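# Restock two low shelves from desk spares

## Task

Make each of the six low shelves hold exactly one cardboard box, one masking tape roll and one yellow sponge, each resting directly on the shelf surface rather than on another object. Two shelves each lack a single item: bring the matching spare from the desk to each of them and leave every other spare on the desk. The robot must not topple or finish leaning, and an item that stays in place only because the robot is holding it does not count.

## Robot and tools

ROBOT. The LinearBot has an omnidirectional base and a column about 1.75 m tall. A carriage rides 1.0 m along the column (lift_m, 0 to 1) and carries two identical six-joint arms with two-finger grippers. Arm bases sit roughly 0.57 m + lift_m above the floor, and carriage parts extend about 0.15 m below them. A hand reaches 0.78 m from its shoulder but only about 0.38 m below its arm base. The hand is about 0.16 m long and 0.1 m wide (0.14 m open). Parked joints 1 to 6 are 0, 0.05, 0.05, 1.45, 0, 0; parked, the robot is about 0.95 m wide and 0.7 m long. The wheel motors are weak (2 N m), so they stop on light contact. Loose objects may occasionally get nudged by something else.

CAMERAS. carriage_camera is fixed, facing forward and tilted about 20 degrees down; left_wrist_camera and right_wrist_camera look past each hand's fingertips. All images are 672x504 pixels.

FRAMES. Base frame: origin on the floor below the base centre, x forward, y left, z up. left_hand and right_hand are the midpoint between that hand's pads, in this frame, in metres. quat_wxyz rotates base axes into hand axes; hand z runs along the fingers and the fingers open along hand y; pointing straight up with joints 1, 5, 6 at 0 gives (1, 0, 0, 0). base_odometry is relative to where the base started, counts wheel turns only (slip counts as travel), heading positive left, -3.142 to 3.142.

execute_actions. Argument actions is a list holding one action or none (empty just reports state and images). An action may have base, joints or both; they start together and may finish at different times. base holds exactly one relative offset from the current base position: translate_m (metres, forward positive, -2 to 2), strafe_m (metres, left positive, -2 to 2) or rotate_rad (radians, counter-clockwise positive, -6.3 to 6.3). joints is a single dictionary of absolute targets keyed by joint name, covering both arms: lift_m (m, 0 to 1); for each side left_/right_: joint1_rad -2.617 to 3.054 (vertical-axis swing, 0 forward, positive left), joint2_rad 0 to 3.141 (shoulder: 0 upper arm back and level, 1.57 upright, 3.14 forward), joint3_rad 0 to 3.141 (elbow, 0 folded, 3.14 straight), joint4_rad -1.57 to 1.57 (wrist pitch, positive lifts fingertips), joint5_rad -1.57 to 1.57 (wrist yaw, positive turns fingertips to the RIGHT), joint6_rad -2.094 to 2.094 (roll about the finger axis, positive clockwise seen from the forearm), gripper_m 0 to 0.093 (pad gap in metres). Omitted joints keep chasing their previous target. An unknown key or out-of-range number rejects the whole call with no motion. cameras: list of carriage_camera, left_wrist_camera, right_wrist_camera or all; omitted/null/all gives every image, [] none. One action lasts at most 15 s.

wait: seconds 0 to 10; nothing new is commanded, returns state and images.

zoom_image: camera plus region [x0, y0, x1, y1] in pixels of that camera's latest full image, top-left origin, at most 504 by 504.

finished_scene: scene is the number of the current scene; it ends the scene permanently, so the goal must already be stable.

RESULT LINES. joint_positions report joints; done tolerances are lift ±0.004, joint1 ±0.02, joint2/3 ±0.055, joint4 ±0.04, joint5/6 ±0.02, gripper ±0.004. base_status and joint_status: done (for the base, wheels turned the commanded amount, slip included; tiny moves may say done yet fall short), off_target (resting away from target, maybe still pushing; normal for a gripper holding an object), contact_stop or time_out (target dropped, holding in place). "joint command not followed" with a cause means a self-collision check withheld that arm's targets (gripper still acts); named joints show not_followed and may be retried each action. To escape, move only the withheld arm clear, then the other in a later action. on_its_own lists what was not commanded; "held at" is the held target. motor_effort is percent of max, positive toward higher values, peak in brackets; readings have fixed and random error. A lift effort that keeps dropping while lowering means a hand or load is resting on something. drive_wheels higher at rest than after a free move means the base is still pressing. MOTOR HOT appears from 75 °C; OVER-TEMPERATURE FAULT at 90 °C pauses that arm 10 s, and at 100 °C the arm goes limp and falls; a paused key reads limit_stop_at_motor_heat, so resend it. ARM HIT means an arm struck the robot hard. If a result reports a stop, later calls in that same reply are skipped.

CAUTIONS. Stretched arms heat quickly even empty, and heat builds while you think since the robot keeps holding. Base contact stops come late or not at all; the base can coast about 0.3 m after an arm touches something, and arms have no contact stop (blocked arms keep pressing and then snap to target). After a blocked drive, back off about 0.2 m along the reverse path (or turn back), repeating if still pressed; a retreat may stop spuriously once. The base can slide under a table edge the column then hits; reversing into such an edge can tip the robot. Tipping risk rises with a high carriage, extended arms, loads, pulling, or abrupt stops; about 1.5 kg per hand with both arms forward can topple it, and only images reveal a lean. A level hand sags 10 to 17 cm under 1 kg; hand readings drift at long reach. Grip force is about 45 to 60 N per pad. Never let the arms collide or press on each other. Avoid drops, slips, slamming and shoving objects.

Each tool is called after "Emit:" by a JSON object that holds its "fn" and its "kwargs", one argument or row to a line.

## Session

Emit:
{"fn": "execute_actions", "kwargs": {
  "actions": []
}}

Scene clock: 0.00 s.
base_odometry: x=+0.000 y=+0.000 heading=+0.000 (m, m, rad; odometry frame)
base_status: not commanded
joint_positions: lift_m=+0.299 left_joint1_rad=+0.008 left_joint2_rad=+0.047 left_joint3_rad=+0.017 left_joint4_rad=+1.420 left_joint5_rad=-0.053 left_joint6_rad=-0.043 left_gripper_m=+0.095 right_joint1_rad=-0.007 right_joint2_rad=+0.024 right_joint3_rad=+0.033 right_joint4_rad=+1.473 right_joint5_rad=-0.001 right_joint6_rad=-0.027 right_gripper_m=+0.094
joint_status: not commanded
motor_effort: lift_m=+25 drive_wheels=+1 (%)
left_hand: x=+0.3057 y=+0.3420 z=+1.2957 quat_wxyz=(+0.995, -0.028, +0.090, -0.015) (m; base frame)
right_hand: x=+0.2810 y=-0.3326 z=+1.3025 quat_wxyz=(+0.999, -0.001, +0.045, -0.017) (m; base frame)
pictures: carriage_camera, left_wrist_camera, right_wrist_camera
Images, in order (width x height): carriage_camera 672x504, left_wrist_camera 672x504, right_wrist_camera 672x504.

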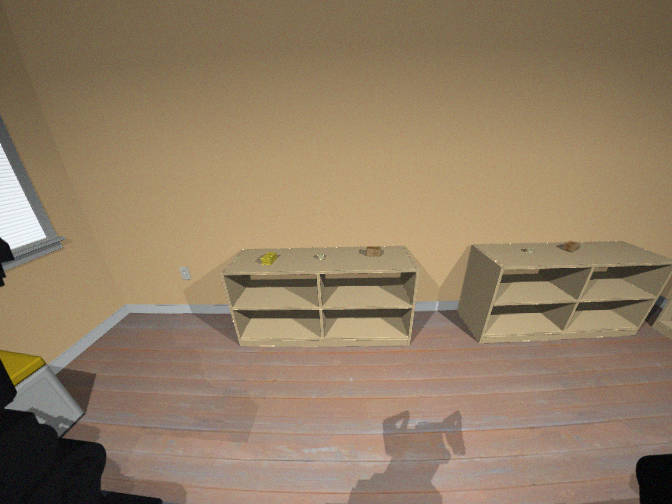

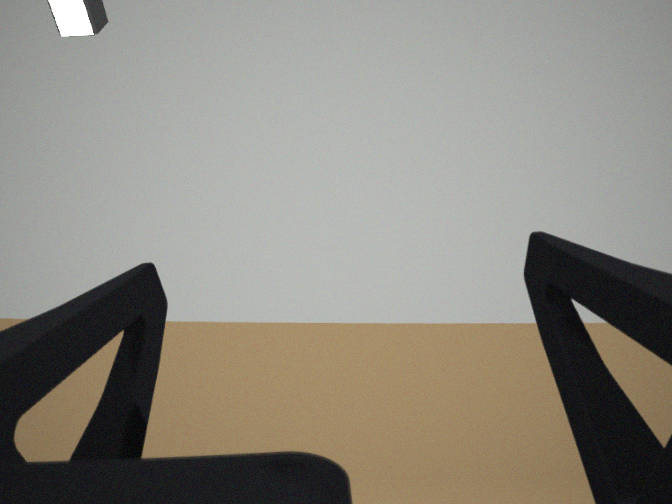

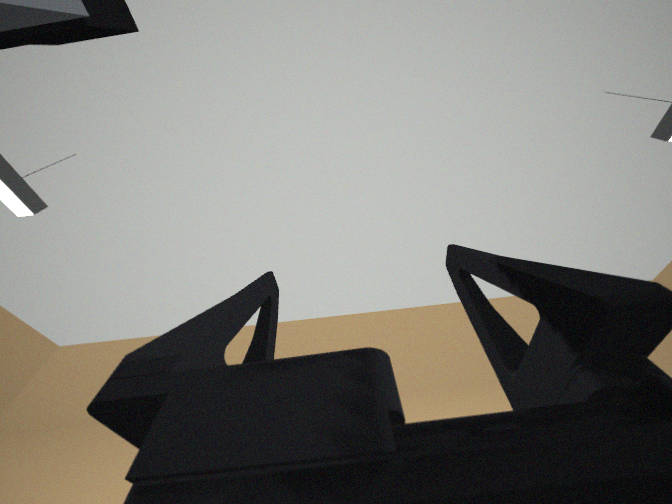

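Emit:
{"fn": "zoom_image", "kwargs": {
  "camera": "carriage_camera",
  "region": [220, 220, 672, 350]
}}

Emit:
{"fn": "execute_actions", "kwargs": {
  "actions": [
    {"base":{"rotate_rad":-1.3}}
  ],
  "cameras": ["carriage_camera"]
}}

Region (220, 220, 672, 350) of carriage_camera's 672x504 image, scaled by 1.115, with more detail than that image has; it fills the top 145 rows of this view, and the rest is white.

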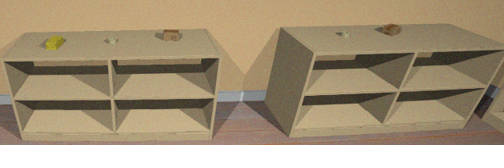

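Scene clock: 6.30 s.
base_odometry: x=+0.000 y=+0.000 heading=-1.299 (m, m, rad; odometry frame)
base_status: done
joint_positions: lift_m=+0.299 left_joint1_rad=+0.008 left_joint2_rad=+0.047 left_joint3_rad=+0.017 left_joint4_rad=+1.420 left_joint5_rad=-0.053 left_joint6_rad=-0.043 left_gripper_m=+0.095 right_joint1_rad=-0.007 right_joint2_rad=+0.024 right_joint3_rad=+0.033 right_joint4_rad=+1.473 right_joint5_rad=-0.001 right_joint6_rad=-0.027 right_gripper_m=+0.094
joint_status: not commanded
motor_effort: lift_m=+25(25) drive_wheels=+9(25) (%)
left_hand: x=+0.3058 y=+0.3420 z=+1.2957 quat_wxyz=(+0.995, -0.028, +0.090, -0.015) (m; base frame)
right_hand: x=+0.2810 y=-0.3326 z=+1.3025 quat_wxyz=(+0.999, -0.001, +0.045, -0.017) (m; base frame)
pictures: carriage_camera
Images, in order (width x height): carriage_camera 672x504.

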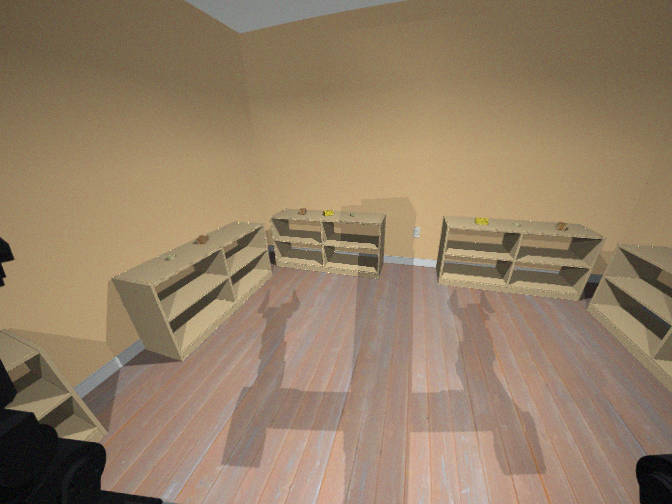

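Emit:
{"fn": "zoom_image", "kwargs": {
  "camera": "carriage_camera",
  "region": [260, 190, 672, 300]
}}

Emit:
{"fn": "execute_actions", "kwargs": {
  "actions": [
    {"base":{"rotate_rad":-1.5}}
  ],
  "cameras": ["carriage_camera"]
}}

Emit:
{"fn": "execute_actions", "kwargs": {
  "actions": [
    {"base":{"rotate_rad":-1.3}}
  ],
  "cameras": ["carriage_camera"]
}}

Region (260, 190, 672, 300) of carriage_camera's 672x504 image, scaled by 1.223, with more detail than that image has; it fills the top 135 rows of this view, and the rest is white.

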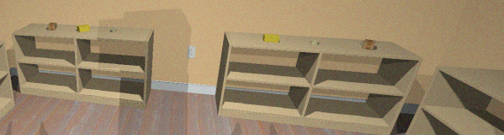

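Scene clock: 13.70 s.
base_odometry: x=+0.000 y=+0.000 heading=-2.797 (m, m, rad; odometry frame)
base_status: done
joint_positions: lift_m=+0.299 left_joint1_rad=+0.008 left_joint2_rad=+0.047 left_joint3_rad=+0.017 left_joint4_rad=+1.420 left_joint5_rad=-0.053 left_joint6_rad=-0.043 left_gripper_m=+0.095 right_joint1_rad=-0.007 right_joint2_rad=+0.024 right_joint3_rad=+0.033 right_joint4_rad=+1.473 right_joint5_rad=-0.001 right_joint6_rad=-0.027 right_gripper_m=+0.094
joint_status: not commanded
motor_effort: lift_m=+25(25) drive_wheels=+12(26) (%)
left_hand: x=+0.3058 y=+0.3420 z=+1.2957 quat_wxyz=(+0.995, -0.028, +0.090, -0.015) (m; base frame)
right_hand: x=+0.2810 y=-0.3326 z=+1.3025 quat_wxyz=(+0.999, -0.001, +0.045, -0.017) (m; base frame)
pictures: carriage_camera
Images, in order (width x height): carriage_camera 672x504.

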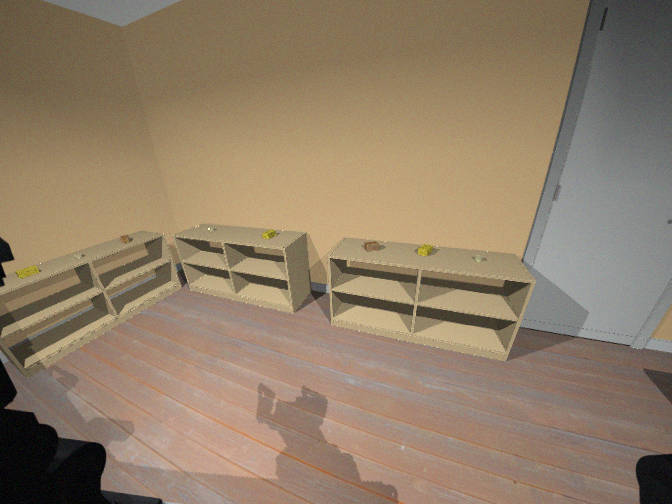

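Scene clock: 16.53 s.
base_odometry: x=+0.000 y=+0.000 heading=+2.188 (m, m, rad; odometry frame)
base_status: done
joint_positions: lift_m=+0.299 left_joint1_rad=+0.008 left_joint2_rad=+0.047 left_joint3_rad=+0.017 left_joint4_rad=+1.420 left_joint5_rad=-0.053 left_joint6_rad=-0.043 left_gripper_m=+0.095 right_joint1_rad=-0.007 right_joint2_rad=+0.024 right_joint3_rad=+0.033 right_joint4_rad=+1.473 right_joint5_rad=-0.001 right_joint6_rad=-0.027 right_gripper_m=+0.094
joint_status: not commanded
motor_effort: lift_m=+25(25) drive_wheels=+9(26) (%)
left_hand: x=+0.3058 y=+0.3420 z=+1.2957 quat_wxyz=(+0.995, -0.028, +0.090, -0.015) (m; base frame)
right_hand: x=+0.2810 y=-0.3326 z=+1.3025 quat_wxyz=(+0.999, -0.001, +0.045, -0.017) (m; base frame)
pictures: carriage_camera
Images, in order (width x height): carriage_camera 672x504.

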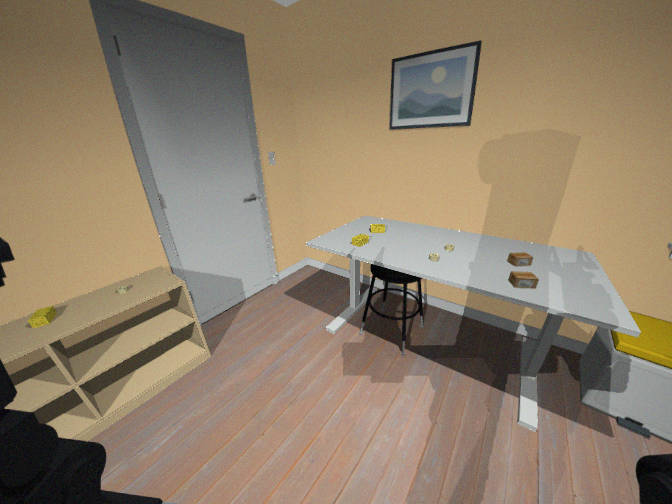

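Emit:
{"fn": "execute_actions", "kwargs": {
  "actions": [
    {"base":{"rotate_rad":-0.6},"joints":{"lift_m":0.45}}
  ],
  "cameras": ["carriage_camera"]
}}

Emit:
{"fn": "execute_actions", "kwargs": {
  "actions": [
    {"joints":{"left_joint2_rad":1.5,"left_joint3_rad":1.3,"left_joint4_rad":-1.3,"right_joint2_rad":1.5,"right_joint3_rad":1.3,"right_joint4_rad":-1.3}}
  ]
}}

Scene clock: 24.50 s.
base_odometry: x=+0.000 y=+0.000 heading=+1.589 (m, m, rad; odometry frame)
base_status: done
joint_positions: lift_m=+0.450 left_joint1_rad=+0.008 left_joint2_rad=+0.047 left_joint3_rad=+0.017 left_joint4_rad=+1.420 left_joint5_rad=-0.053 left_joint6_rad=-0.043 left_gripper_m=+0.095 right_joint1_rad=-0.007 right_joint2_rad=+0.024 right_joint3_rad=+0.033 right_joint4_rad=+1.473 right_joint5_rad=-0.001 right_joint6_rad=-0.027 right_gripper_m=+0.094
joint_status: all done
motor_effort: lift_m=+24(28) drive_wheels=+11(27) (%)
left_hand: x=+0.3057 y=+0.3420 z=+1.4469 quat_wxyz=(+0.995, -0.028, +0.090, -0.015) (m; base frame)
right_hand: x=+0.2811 y=-0.3326 z=+1.4537 quat_wxyz=(+0.999, -0.001, +0.045, -0.017) (m; base frame)
pictures: carriage_camera
Images, in order (width x height): carriage_camera 672x504.

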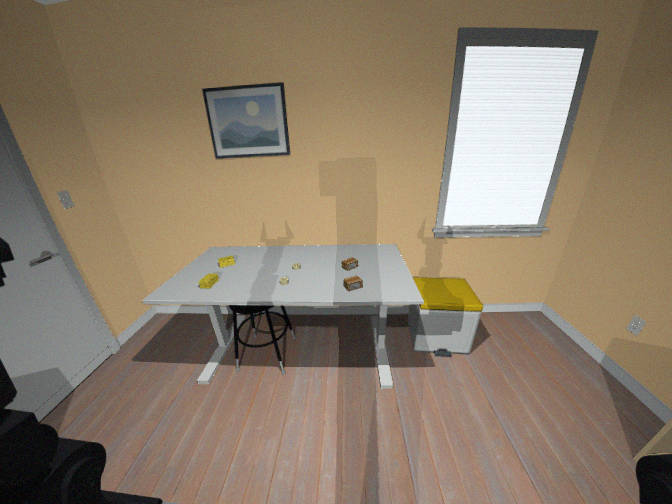

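Scene clock: 26.70 s.
base_odometry: x=+0.000 y=+0.000 heading=+1.589 (m, m, rad; odometry frame)
base_status: not commanded
joint_positions: lift_m=+0.450 left_joint1_rad=+0.008 left_joint2_rad=+1.499 left_joint3_rad=+1.275 left_joint4_rad=-1.296 left_joint5_rad=-0.053 left_joint6_rad=-0.043 left_gripper_m=+0.095 right_joint1_rad=-0.007 right_joint2_rad=+1.491 right_joint3_rad=+1.276 right_joint4_rad=-1.292 right_joint5_rad=-0.001 right_joint6_rad=-0.027 right_gripper_m=+0.094
joint_status: all done
motor_effort: lift_m=+24(24) drive_wheels=+10(11) (%)
left_hand: x=+0.5242 y=+0.3438 z=+1.1625 quat_wxyz=(+0.026, -0.026, +0.999, +0.026) (m; base frame)
right_hand: x=+0.5253 y=-0.3344 z=+1.1642 quat_wxyz=(+0.032, -0.010, +0.999, +0.000) (m; base frame)
pictures: carriage_camera, left_wrist_camera, right_wrist_camera
Images, in order (width x height): carriage_camera 672x504, left_wrist_camera 672x504, right_wrist_camera 672x504.

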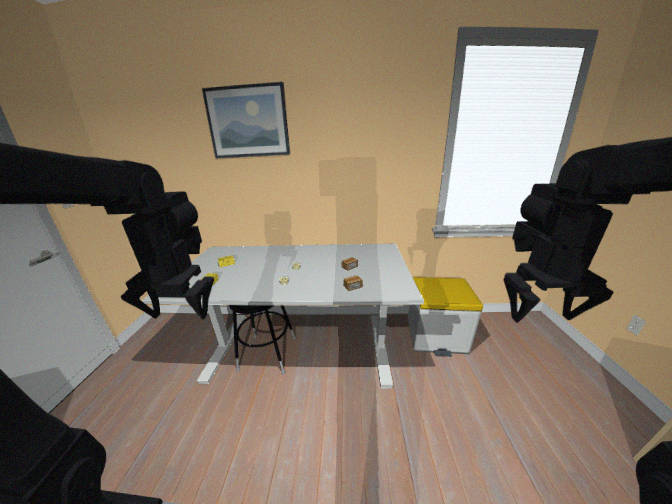

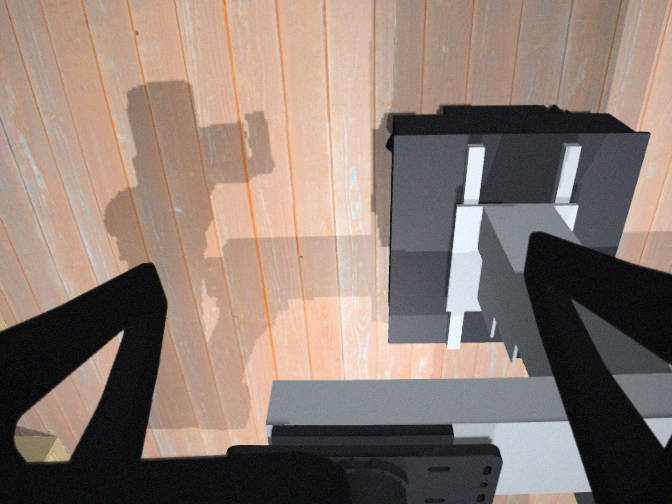

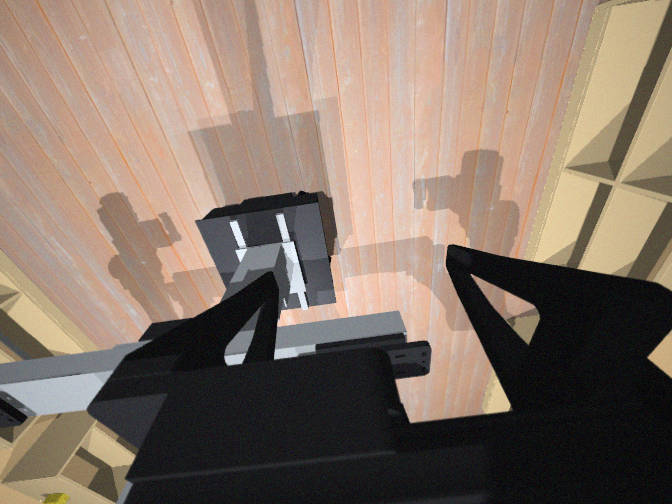

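Emit:
{"fn": "execute_actions", "kwargs": {
  "actions": [
    {"base":{"strafe_m":0.35},"joints":{"left_joint1_rad":0.3,"right_joint1_rad":-0.3,"left_joint2_rad":1.7,"left_joint3_rad":1.5,"right_joint2_rad":1.7,"right_joint3_rad":1.5}}
  ],
  "cameras": []
}}

Emit:
{"fn": "execute_actions", "kwargs": {
  "actions": [
    {"base":{"translate_m":0.7},"joints":{"lift_m":0.33}}
  ]
}}

Scene clock: 36.60 s.
base_odometry: x=-0.350 y=-0.006 heading=+1.588 (m, m, rad; odometry frame)
base_status: done
joint_positions: lift_m=+0.450 left_joint1_rad=+0.302 left_joint2_rad=+1.699 left_joint3_rad=+1.479 left_joint4_rad=-1.296 left_joint5_rad=-0.053 left_joint6_rad=-0.043 left_gripper_m=+0.095 right_joint1_rad=-0.302 right_joint2_rad=+1.690 right_joint3_rad=+1.479 right_joint4_rad=-1.290 right_joint5_rad=+0.001 right_joint6_rad=-0.027 right_gripper_m=+0.094
joint_status: all done
motor_effort: lift_m=+25(25) drive_wheels=-8(25) (%)
left_hand: x=+0.5610 y=+0.4362 z=+1.1620 quat_wxyz=(+0.024, -0.172, +0.984, +0.030) (m; base frame)
right_hand: x=+0.5646 y=-0.4281 z=+1.1643 quat_wxyz=(+0.034, +0.137, +0.990, -0.006) (m; base frame)
pictures: none
No camera images: the call's "cameras" was empty. Leave "cameras" out to get every camera's image.

Scene clock: 40.23 s.
base_odometry: x=-0.363 y=+0.694 heading=+1.589 (m, m, rad; odometry frame)
base_status: done
joint_positions: lift_m=+0.330 left_joint1_rad=+0.302 left_joint2_rad=+1.699 left_joint3_rad=+1.489 left_joint4_rad=-1.298 left_joint5_rad=-0.053 left_joint6_rad=-0.043 left_gripper_m=+0.095 right_joint1_rad=-0.302 right_joint2_rad=+1.690 right_joint3_rad=+1.479 right_joint4_rad=-1.293 right_joint5_rad=+0.001 right_joint6_rad=-0.027 right_gripper_m=+0.094
joint_status: all done
motor_effort: lift_m=+26(24) drive_wheels=-7(25) (%)
left_hand: x=+0.5626 y=+0.4367 z=+1.0444 quat_wxyz=(+0.028, -0.172, +0.984, +0.030) (m; base frame)
right_hand: x=+0.5638 y=-0.4278 z=+1.0442 quat_wxyz=(+0.032, +0.137, +0.990, -0.006) (m; base frame)
pictures: carriage_camera, left_wrist_camera, right_wrist_camera
Images, in order (width x height): carriage_camera 672x504, left_wrist_camera 672x504, right_wrist_camera 672x504.

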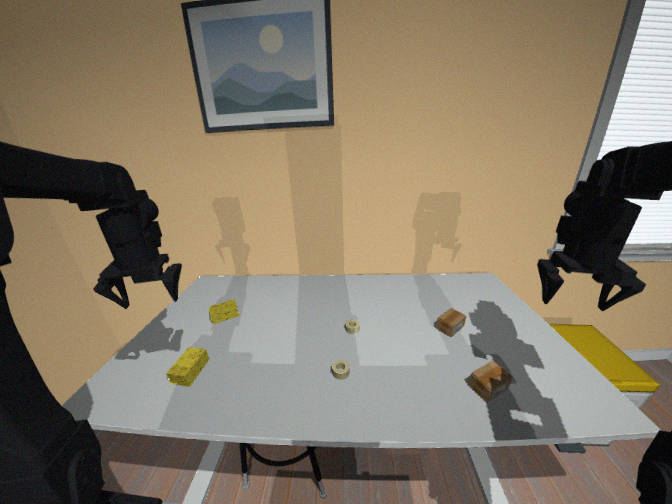

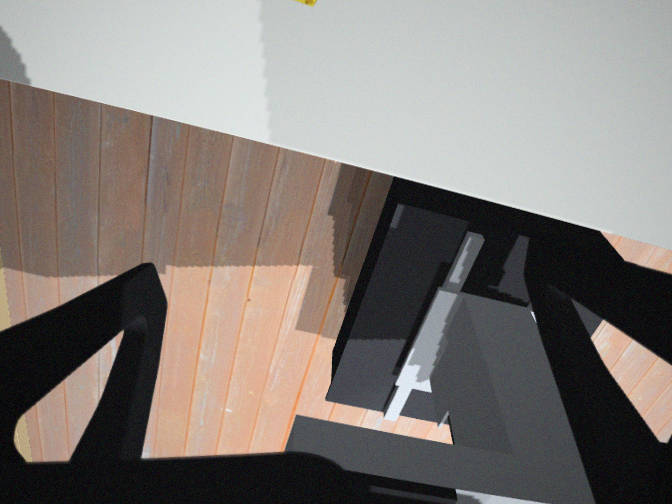

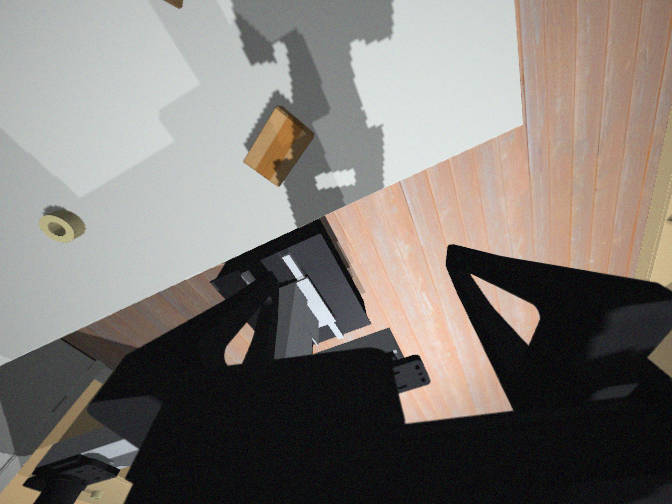

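Emit:
{"fn": "execute_actions", "kwargs": {
  "actions": [
    {"joints":{"lift_m":0.2,"left_joint1_rad":0.2,"left_joint2_rad":1.85,"left_joint3_rad":1.66,"left_joint4_rad":-1.35,"left_joint5_rad":0,"left_joint6_rad":0.45,"right_joint1_rad":-0.17,"right_joint6_rad":0.7,"right_joint4_rad":-1.34}}
  ]
}}

Scene clock: 48.23 s.
base_odometry: x=-0.363 y=+0.694 heading=+1.589 (m, m, rad; odometry frame)
base_status: not commanded
joint_positions: lift_m=+0.200 left_joint1_rad=+0.194 left_joint2_rad=+1.854 left_joint3_rad=+1.641 left_joint4_rad=-1.347 left_joint5_rad=-0.007 left_joint6_rad=+0.440 left_gripper_m=+0.095 right_joint1_rad=-0.168 right_joint2_rad=+1.690 right_joint3_rad=+1.487 right_joint4_rad=-1.328 right_joint5_rad=-0.001 right_joint6_rad=+0.696 right_gripper_m=+0.094
joint_status: all done
motor_effort: lift_m=+25(28) drive_wheels=-5(6) (%)
left_hand: x=+0.6003 y=+0.4010 z=+0.9048 quat_wxyz=(+0.004, +0.122, +0.992, +0.005) (m; base frame)
right_hand: x=+0.5674 y=-0.3847 z=+0.9160 quat_wxyz=(+0.019, +0.419, +0.908, +0.006) (m; base frame)
pictures: carriage_camera, left_wrist_camera, right_wrist_camera
Images, in order (width x height): carriage_camera 672x504, left_wrist_camera 672x504, right_wrist_camera 672x504.

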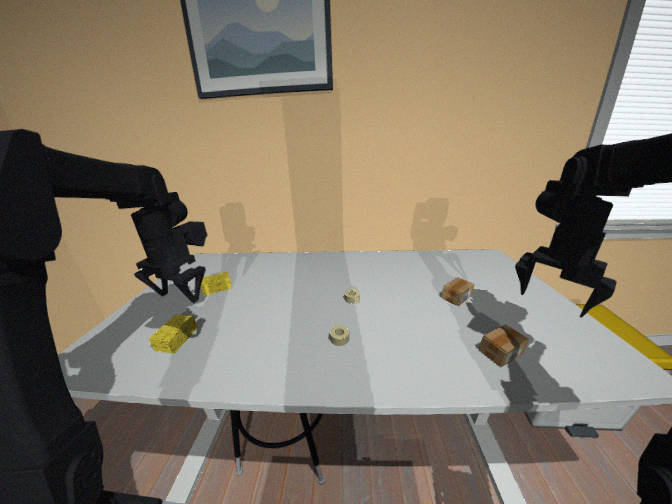

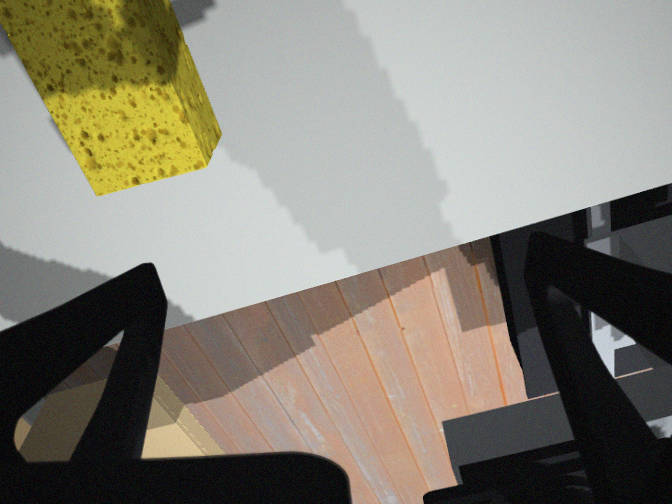

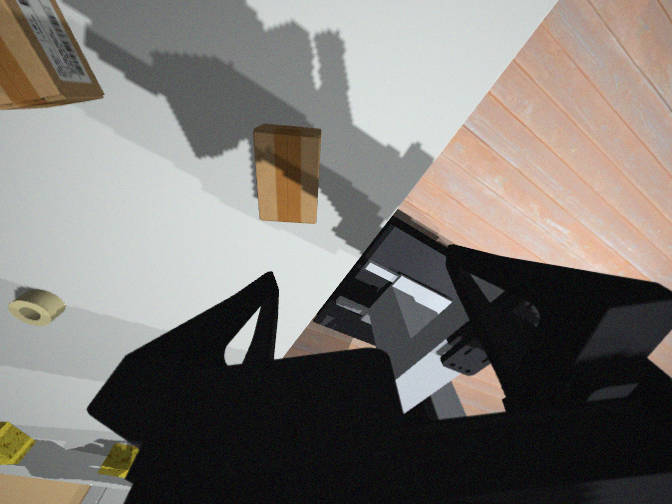

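Emit:
{"fn": "execute_actions", "kwargs": {
  "actions": [
    {"base":{"strafe_m":0.03},"joints":{"left_joint1_rad":0.33,"left_joint2_rad":1.95,"left_joint3_rad":1.78,"left_joint4_rad":-1.38,"left_joint6_rad":0.38,"right_joint6_rad":0.8,"right_joint2_rad":1.76,"right_joint3_rad":1.55}}
  ],
  "cameras": []
}}

Emit:
{"fn": "execute_actions", "kwargs": {
  "actions": [
    {"base":{"translate_m":0.03},"joints":{"lift_m":0.15}}
  ]
}}

Scene clock: 55.50 s.
base_odometry: x=-0.393 y=+0.694 heading=+1.588 (m, m, rad; odometry frame)
base_status: done
joint_positions: lift_m=+0.200 left_joint1_rad=+0.337 left_joint2_rad=+1.946 left_joint3_rad=+1.762 left_joint4_rad=-1.379 left_joint5_rad=-0.003 left_joint6_rad=+0.388 left_gripper_m=+0.095 right_joint1_rad=-0.168 right_joint2_rad=+1.742 right_joint3_rad=+1.535 right_joint4_rad=-1.333 right_joint5_rad=-0.001 right_joint6_rad=+0.796 right_gripper_m=+0.094
joint_status: all done
motor_effort: lift_m=+25(25) drive_wheels=+3(19) (%)
left_hand: x=+0.6080 y=+0.4557 z=+0.9041 quat_wxyz=(+0.003, +0.026, +1.000, +0.003) (m; base frame)
right_hand: x=+0.5785 y=-0.3866 z=+0.9129 quat_wxyz=(+0.014, +0.463, +0.886, +0.005) (m; base frame)
pictures: none
No camera images: the call's "cameras" was empty. Leave "cameras" out to get every camera's image.

Scene clock: 56.47 s.
base_odometry: x=-0.394 y=+0.724 heading=+1.589 (m, m, rad; odometry frame)
base_status: done
joint_positions: lift_m=+0.150 left_joint1_rad=+0.336 left_joint2_rad=+1.949 left_joint3_rad=+1.768 left_joint4_rad=-1.380 left_joint5_rad=-0.003 left_joint6_rad=+0.388 left_gripper_m=+0.095 right_joint1_rad=-0.168 right_joint2_rad=+1.744 right_joint3_rad=+1.535 right_joint4_rad=-1.335 right_joint5_rad=-0.001 right_joint6_rad=+0.796 right_gripper_m=+0.094
joint_status: all done
motor_effort: lift_m=+25(25) drive_wheels=-6(20) (%)
left_hand: x=+0.6091 y=+0.4557 z=+0.8546 quat_wxyz=(+0.004, +0.026, +1.000, +0.003) (m; base frame)
right_hand: x=+0.5780 y=-0.3865 z=+0.8624 quat_wxyz=(+0.012, +0.463, +0.886, +0.005) (m; base frame)
pictures: carriage_camera, left_wrist_camera, right_wrist_camera
Images, in order (width x height): carriage_camera 672x504, left_wrist_camera 672x504, right_wrist_camera 672x504.

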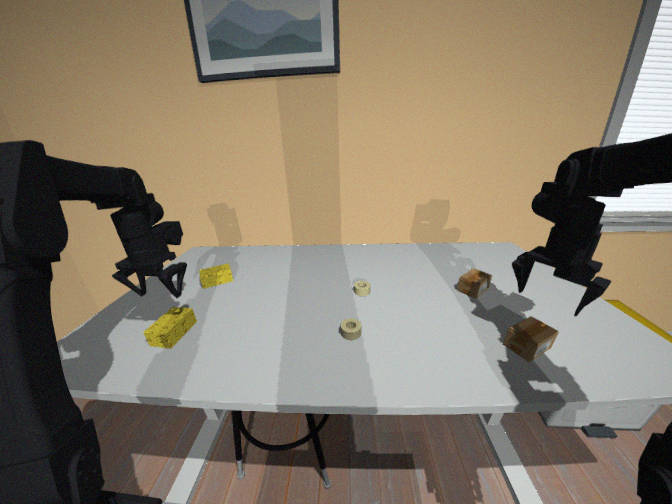

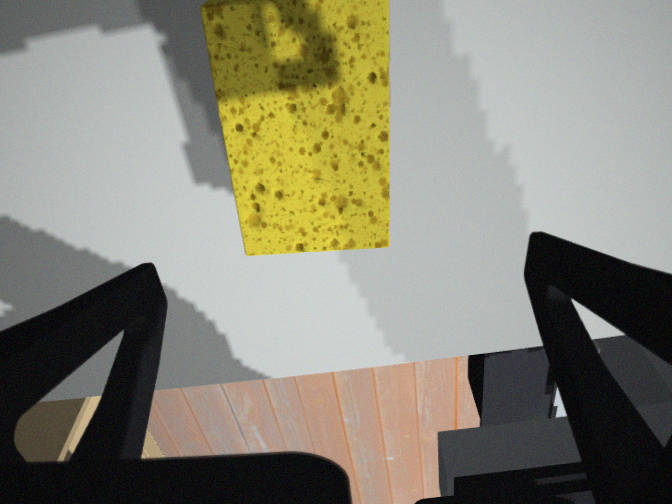

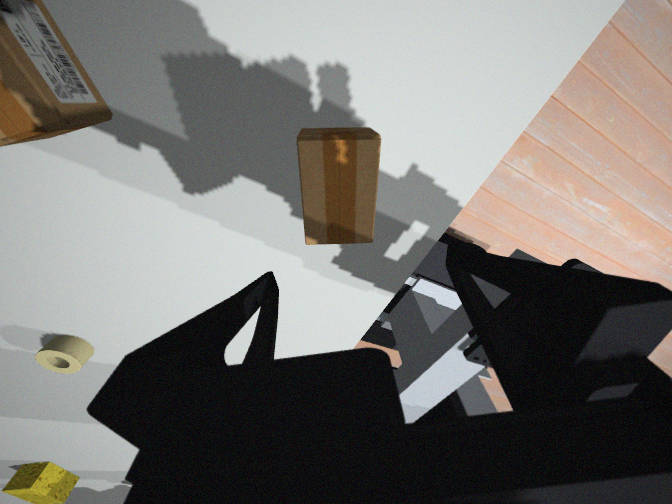

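Emit:
{"fn": "execute_actions", "kwargs": {
  "actions": [
    {"joints":{"lift_m":0.11,"right_joint6_rad":0.9,"left_joint1_rad":0.35,"left_joint6_rad":0.41}}
  ]
}}

Scene clock: 60.97 s.
base_odometry: x=-0.394 y=+0.724 heading=+1.589 (m, m, rad; odometry frame)
base_status: not commanded
joint_positions: lift_m=+0.110 left_joint1_rad=+0.343 left_joint2_rad=+1.954 left_joint3_rad=+1.768 left_joint4_rad=-1.380 left_joint5_rad=-0.003 left_joint6_rad=+0.406 left_gripper_m=+0.095 right_joint1_rad=-0.168 right_joint2_rad=+1.748 right_joint3_rad=+1.535 right_joint4_rad=-1.336 right_joint5_rad=-0.001 right_joint6_rad=+0.896 right_gripper_m=+0.094
joint_status: all done
motor_effort: lift_m=+26(27) drive_wheels=-5(6) (%)
left_hand: x=+0.6083 y=+0.4580 z=+0.8129 quat_wxyz=(+0.002, +0.031, +1.000, +0.002) (m; base frame)
right_hand: x=+0.5780 y=-0.3865 z=+0.8209 quat_wxyz=(+0.010, +0.507, +0.862, +0.004) (m; base frame)
pictures: carriage_camera, left_wrist_camera, right_wrist_camera
Images, in order (width x height): carriage_camera 672x504, left_wrist_camera 672x504, right_wrist_camera 672x504.

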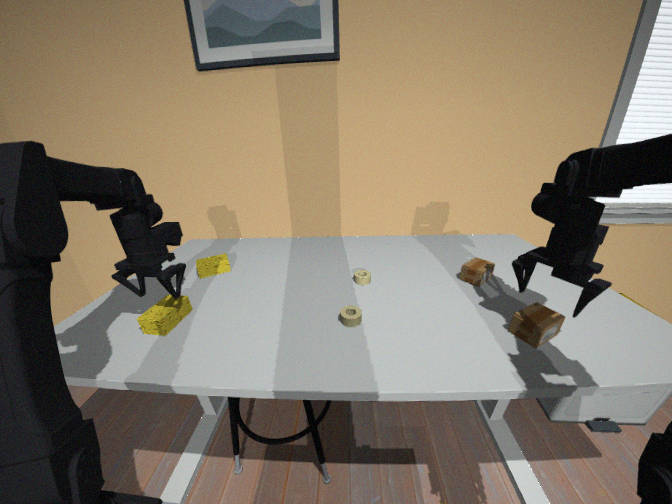

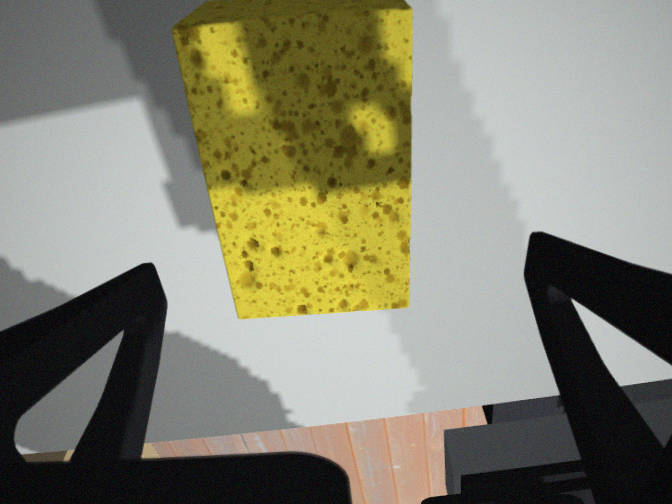

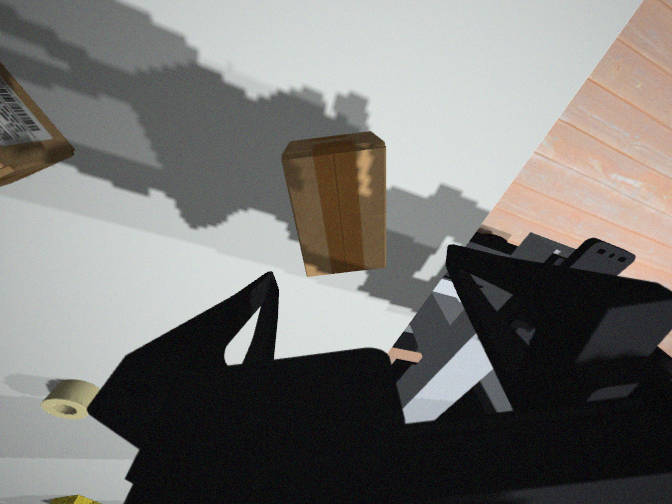

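Emit:
{"fn": "execute_actions", "kwargs": {
  "actions": [
    {"base":{"translate_m":0.012},"joints":{"lift_m":0.07,"left_joint1_rad":0.37,"left_joint6_rad":0.43}}
  ]
}}

Scene clock: 65.07 s.
base_odometry: x=-0.394 y=+0.736 heading=+1.590 (m, m, rad; odometry frame)
base_status: done
joint_positions: lift_m=+0.070 left_joint1_rad=+0.368 left_joint2_rad=+1.958 left_joint3_rad=+1.768 left_joint4_rad=-1.380 left_joint5_rad=-0.003 left_joint6_rad=+0.422 left_gripper_m=+0.095 right_joint1_rad=-0.168 right_joint2_rad=+1.749 right_joint3_rad=+1.535 right_joint4_rad=-1.337 right_joint5_rad=-0.001 right_joint6_rad=+0.896 right_gripper_m=+0.094
joint_status: all done
motor_effort: lift_m=+26(28) drive_wheels=-3(27) (%)
left_hand: x=+0.6051 y=+0.4667 z=+0.7713 quat_wxyz=(-0.001, +0.027, +1.000, +0.002) (m; base frame)
right_hand: x=+0.5778 y=-0.3865 z=+0.7806 quat_wxyz=(+0.009, +0.507, +0.862, +0.004) (m; base frame)
pictures: carriage_camera, left_wrist_camera, right_wrist_camera
Images, in order (width x height): carriage_camera 672x504, left_wrist_camera 672x504, right_wrist_camera 672x504.

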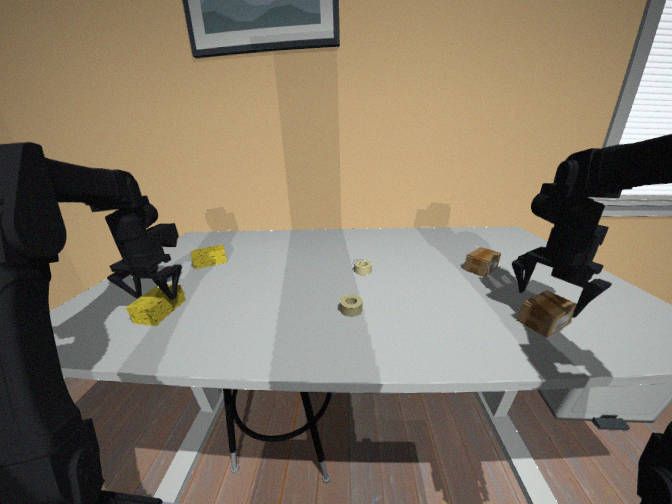

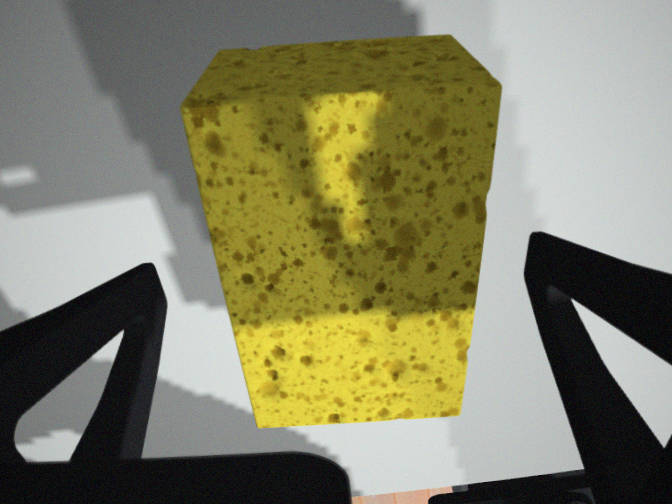

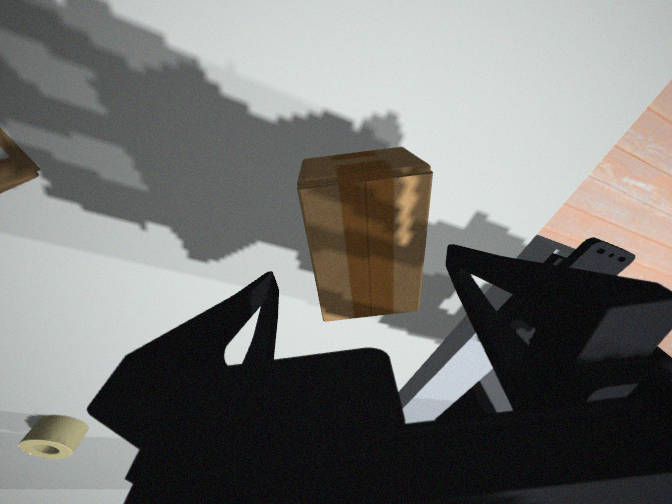

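Emit:
{"fn": "execute_actions", "kwargs": {
  "actions": [
    {"base":{"translate_m":-0.006},"joints":{"lift_m":0.035}}
  ]
}}

Scene clock: 68.27 s.
base_odometry: x=-0.394 y=+0.730 heading=+1.590 (m, m, rad; odometry frame)
base_status: done
joint_positions: lift_m=+0.035 left_joint1_rad=+0.368 left_joint2_rad=+1.957 left_joint3_rad=+1.770 left_joint4_rad=-1.381 left_joint5_rad=-0.003 left_joint6_rad=+0.422 left_gripper_m=+0.095 right_joint1_rad=-0.168 right_joint2_rad=+1.749 right_joint3_rad=+1.535 right_joint4_rad=-1.337 right_joint5_rad=-0.001 right_joint6_rad=+0.896 right_gripper_m=+0.094
joint_status: all done
motor_effort: lift_m=+24(22) drive_wheels=+2(23) (%)
left_hand: x=+0.6054 y=+0.4669 z=+0.7373 quat_wxyz=(+0.001, +0.027, +1.000, +0.002) (m; base frame)
right_hand: x=+0.5777 y=-0.3865 z=+0.7457 quat_wxyz=(+0.009, +0.507, +0.862, +0.004) (m; base frame)
pictures: carriage_camera, left_wrist_camera, right_wrist_camera
Images, in order (width x height): carriage_camera 672x504, left_wrist_camera 672x504, right_wrist_camera 672x504.

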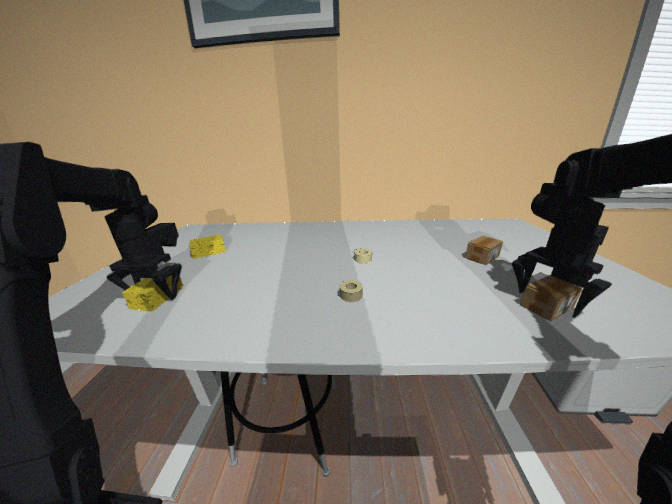

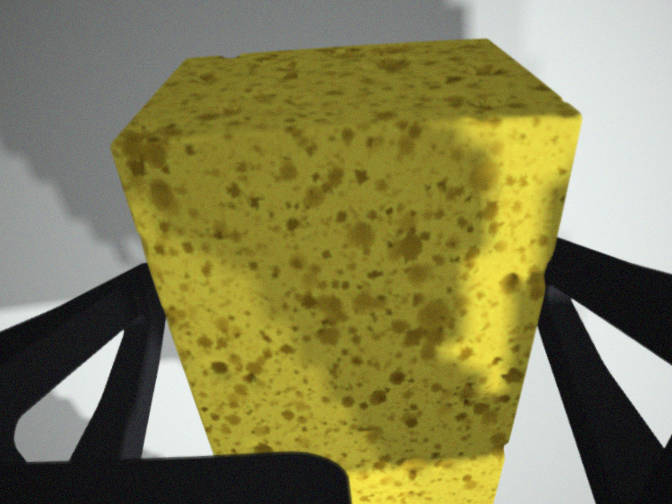

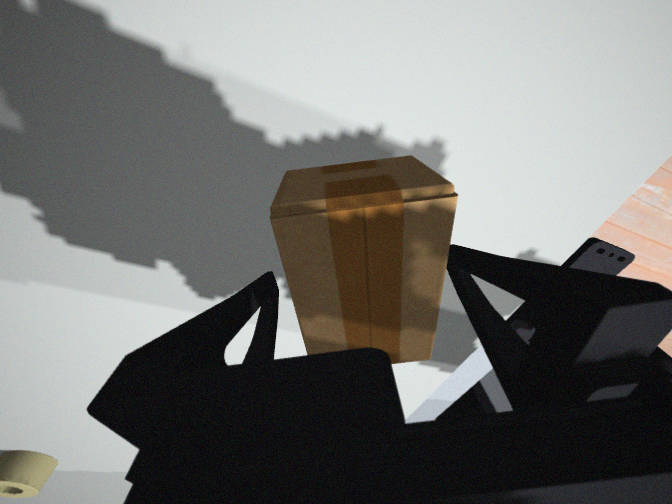

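Emit:
{"fn": "execute_actions", "kwargs": {
  "actions": [
    {"joints":{"left_gripper_m":0.045,"right_gripper_m":0.045}}
  ],
  "cameras": []
}}

Emit:
{"fn": "execute_actions", "kwargs": {
  "actions": [
    {"joints":{"lift_m":0.12}}
  ]
}}

Scene clock: 76.00 s.
base_odometry: x=-0.394 y=+0.730 heading=+1.590 (m, m, rad; odometry frame)
base_status: not commanded
joint_positions: lift_m=+0.035 left_joint1_rad=+0.368 left_joint2_rad=+1.957 left_joint3_rad=+1.770 left_joint4_rad=-1.381 left_joint5_rad=-0.003 left_joint6_rad=+0.422 left_gripper_m=+0.058 right_joint1_rad=-0.168 right_joint2_rad=+1.749 right_joint3_rad=+1.535 right_joint4_rad=-1.337 right_joint5_rad=-0.001 right_joint6_rad=+0.896 right_gripper_m=+0.059
joint_status: left_gripper_m off_target (ended at +0.058, target +0.045); right_gripper_m off_target (ended at +0.059, target +0.045)
motor_effort: lift_m=+24(25) drive_wheels=+2(2) (%)
left_hand: x=+0.6054 y=+0.4669 z=+0.7373 quat_wxyz=(+0.001, +0.027, +1.000, +0.002) (m; base frame)
right_hand: x=+0.5777 y=-0.3865 z=+0.7457 quat_wxyz=(+0.009, +0.507, +0.862, +0.004) (m; base frame)
pictures: none
No camera images: the call's "cameras" was empty. Leave "cameras" out to get every camera's image.

Scene clock: 76.87 s.
base_odometry: x=-0.394 y=+0.730 heading=+1.590 (m, m, rad; odometry frame)
base_status: not commanded
joint_positions: lift_m=+0.120 left_joint1_rad=+0.368 left_joint2_rad=+1.957 left_joint3_rad=+1.770 left_joint4_rad=-1.381 left_joint5_rad=-0.003 left_joint6_rad=+0.422 left_gripper_m=+0.058 right_joint1_rad=-0.168 right_joint2_rad=+1.751 right_joint3_rad=+1.535 right_joint4_rad=-1.337 right_joint5_rad=-0.001 right_joint6_rad=+0.896 right_gripper_m=+0.059
joint_status: all done
motor_effort: lift_m=+24(30) drive_wheels=+1(2) (%)
left_hand: x=+0.6054 y=+0.4669 z=+0.8223 quat_wxyz=(+0.001, +0.027, +1.000, +0.002) (m; base frame)
right_hand: x=+0.5778 y=-0.3864 z=+0.8301 quat_wxyz=(+0.008, +0.507, +0.862, +0.004) (m; base frame)
pictures: carriage_camera, left_wrist_camera, right_wrist_camera
Images, in order (width x height): carriage_camera 672x504, left_wrist_camera 672x504, right_wrist_camera 672x504.

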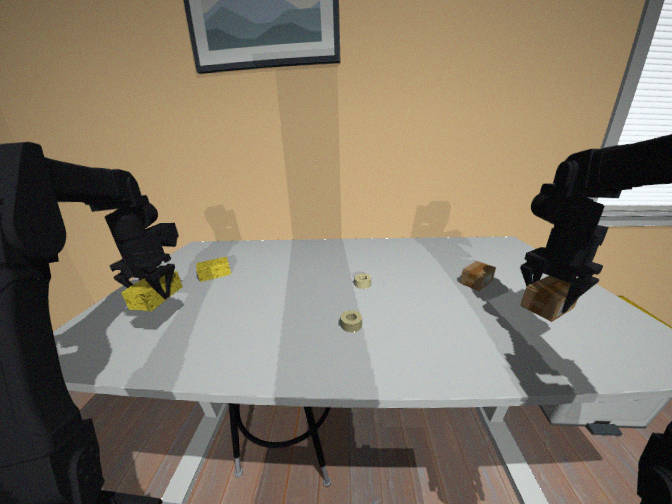

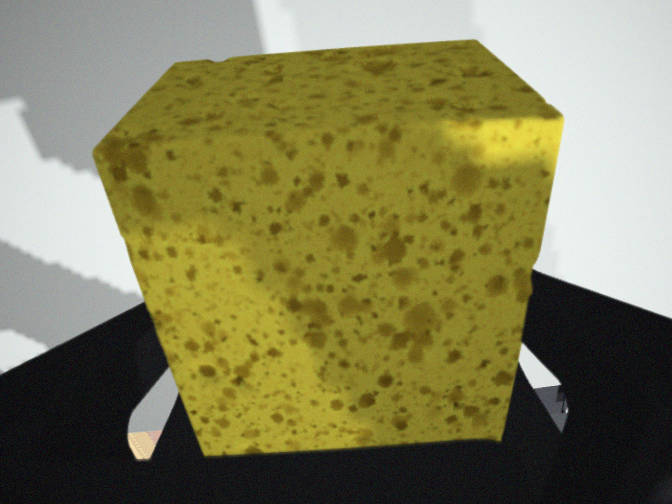

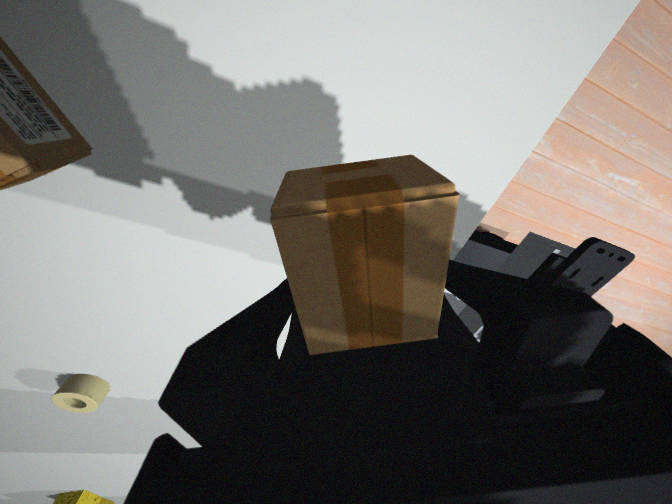

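Emit:
{"fn": "execute_actions", "kwargs": {
  "actions": [
    {"base":{"translate_m":-1.9},"joints":{"left_joint1_rad":0,"left_joint6_rad":0,"right_joint1_rad":0,"right_joint6_rad":0}}
  ],
  "cameras": []
}}

Emit:
{"fn": "execute_actions", "kwargs": {
  "actions": [
    {"base":{"rotate_rad":1.57},"joints":{"lift_m":0.2}}
  ],
  "cameras": ["carriage_camera"]
}}

Scene clock: 90.17 s.
base_odometry: x=-0.357 y=-1.170 heading=+1.590 (m, m, rad; odometry frame)
base_status: done
joint_positions: lift_m=+0.120 left_joint1_rad=-0.008 left_joint2_rad=+1.957 left_joint3_rad=+1.770 left_joint4_rad=-1.380 left_joint5_rad=-0.001 left_joint6_rad=+0.010 left_gripper_m=+0.058 right_joint1_rad=+0.005 right_joint2_rad=+1.751 right_joint3_rad=+1.535 right_joint4_rad=-1.337 right_joint5_rad=-0.003 right_joint6_rad=+0.003 right_gripper_m=+0.059
joint_status: all done
motor_effort: lift_m=+24(24) drive_wheels=-4(30) (%)
left_hand: x=+0.6307 y=+0.3300 z=+0.8223 quat_wxyz=(+0.002, +0.009, +1.000, +0.001) (m; base frame)
right_hand: x=+0.5823 y=-0.3304 z=+0.8301 quat_wxyz=(+0.009, -0.001, +1.000, +0.002) (m; base frame)
pictures: none
No camera images: the call's "cameras" was empty. Leave "cameras" out to get every camera's image.

Scene clock: 93.37 s.
base_odometry: x=-0.357 y=-1.170 heading=-3.124 (m, m, rad; odometry frame)
base_status: done
joint_positions: lift_m=+0.200 left_joint1_rad=+0.007 left_joint2_rad=+1.957 left_joint3_rad=+1.770 left_joint4_rad=-1.377 left_joint5_rad=-0.001 left_joint6_rad=+0.010 left_gripper_m=+0.058 right_joint1_rad=+0.004 right_joint2_rad=+1.752 right_joint3_rad=+1.535 right_joint4_rad=-1.334 right_joint5_rad=-0.001 right_joint6_rad=+0.003 right_gripper_m=+0.059
joint_status: all done
motor_effort: lift_m=+25(29) drive_wheels=+10(31) (%)
left_hand: x=+0.6315 y=+0.3355 z=+0.9022 quat_wxyz=(+0.003, +0.001, +1.000, +0.001) (m; base frame)
right_hand: x=+0.5831 y=-0.3310 z=+0.9100 quat_wxyz=(+0.010, +0.000, +1.000, +0.000) (m; base frame)
pictures: carriage_camera
Images, in order (width x height): carriage_camera 672x504.

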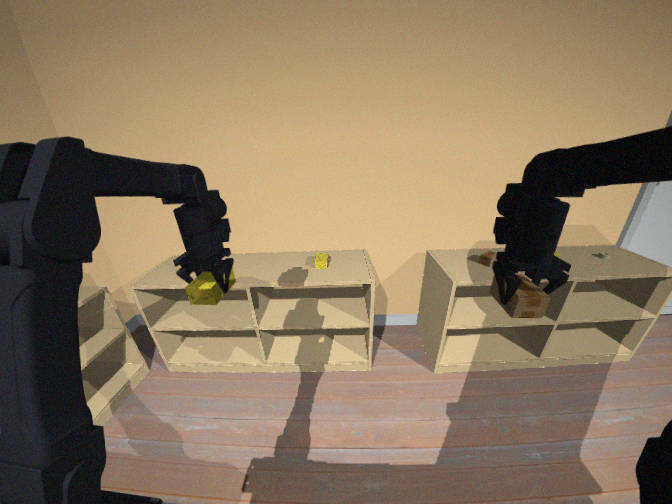

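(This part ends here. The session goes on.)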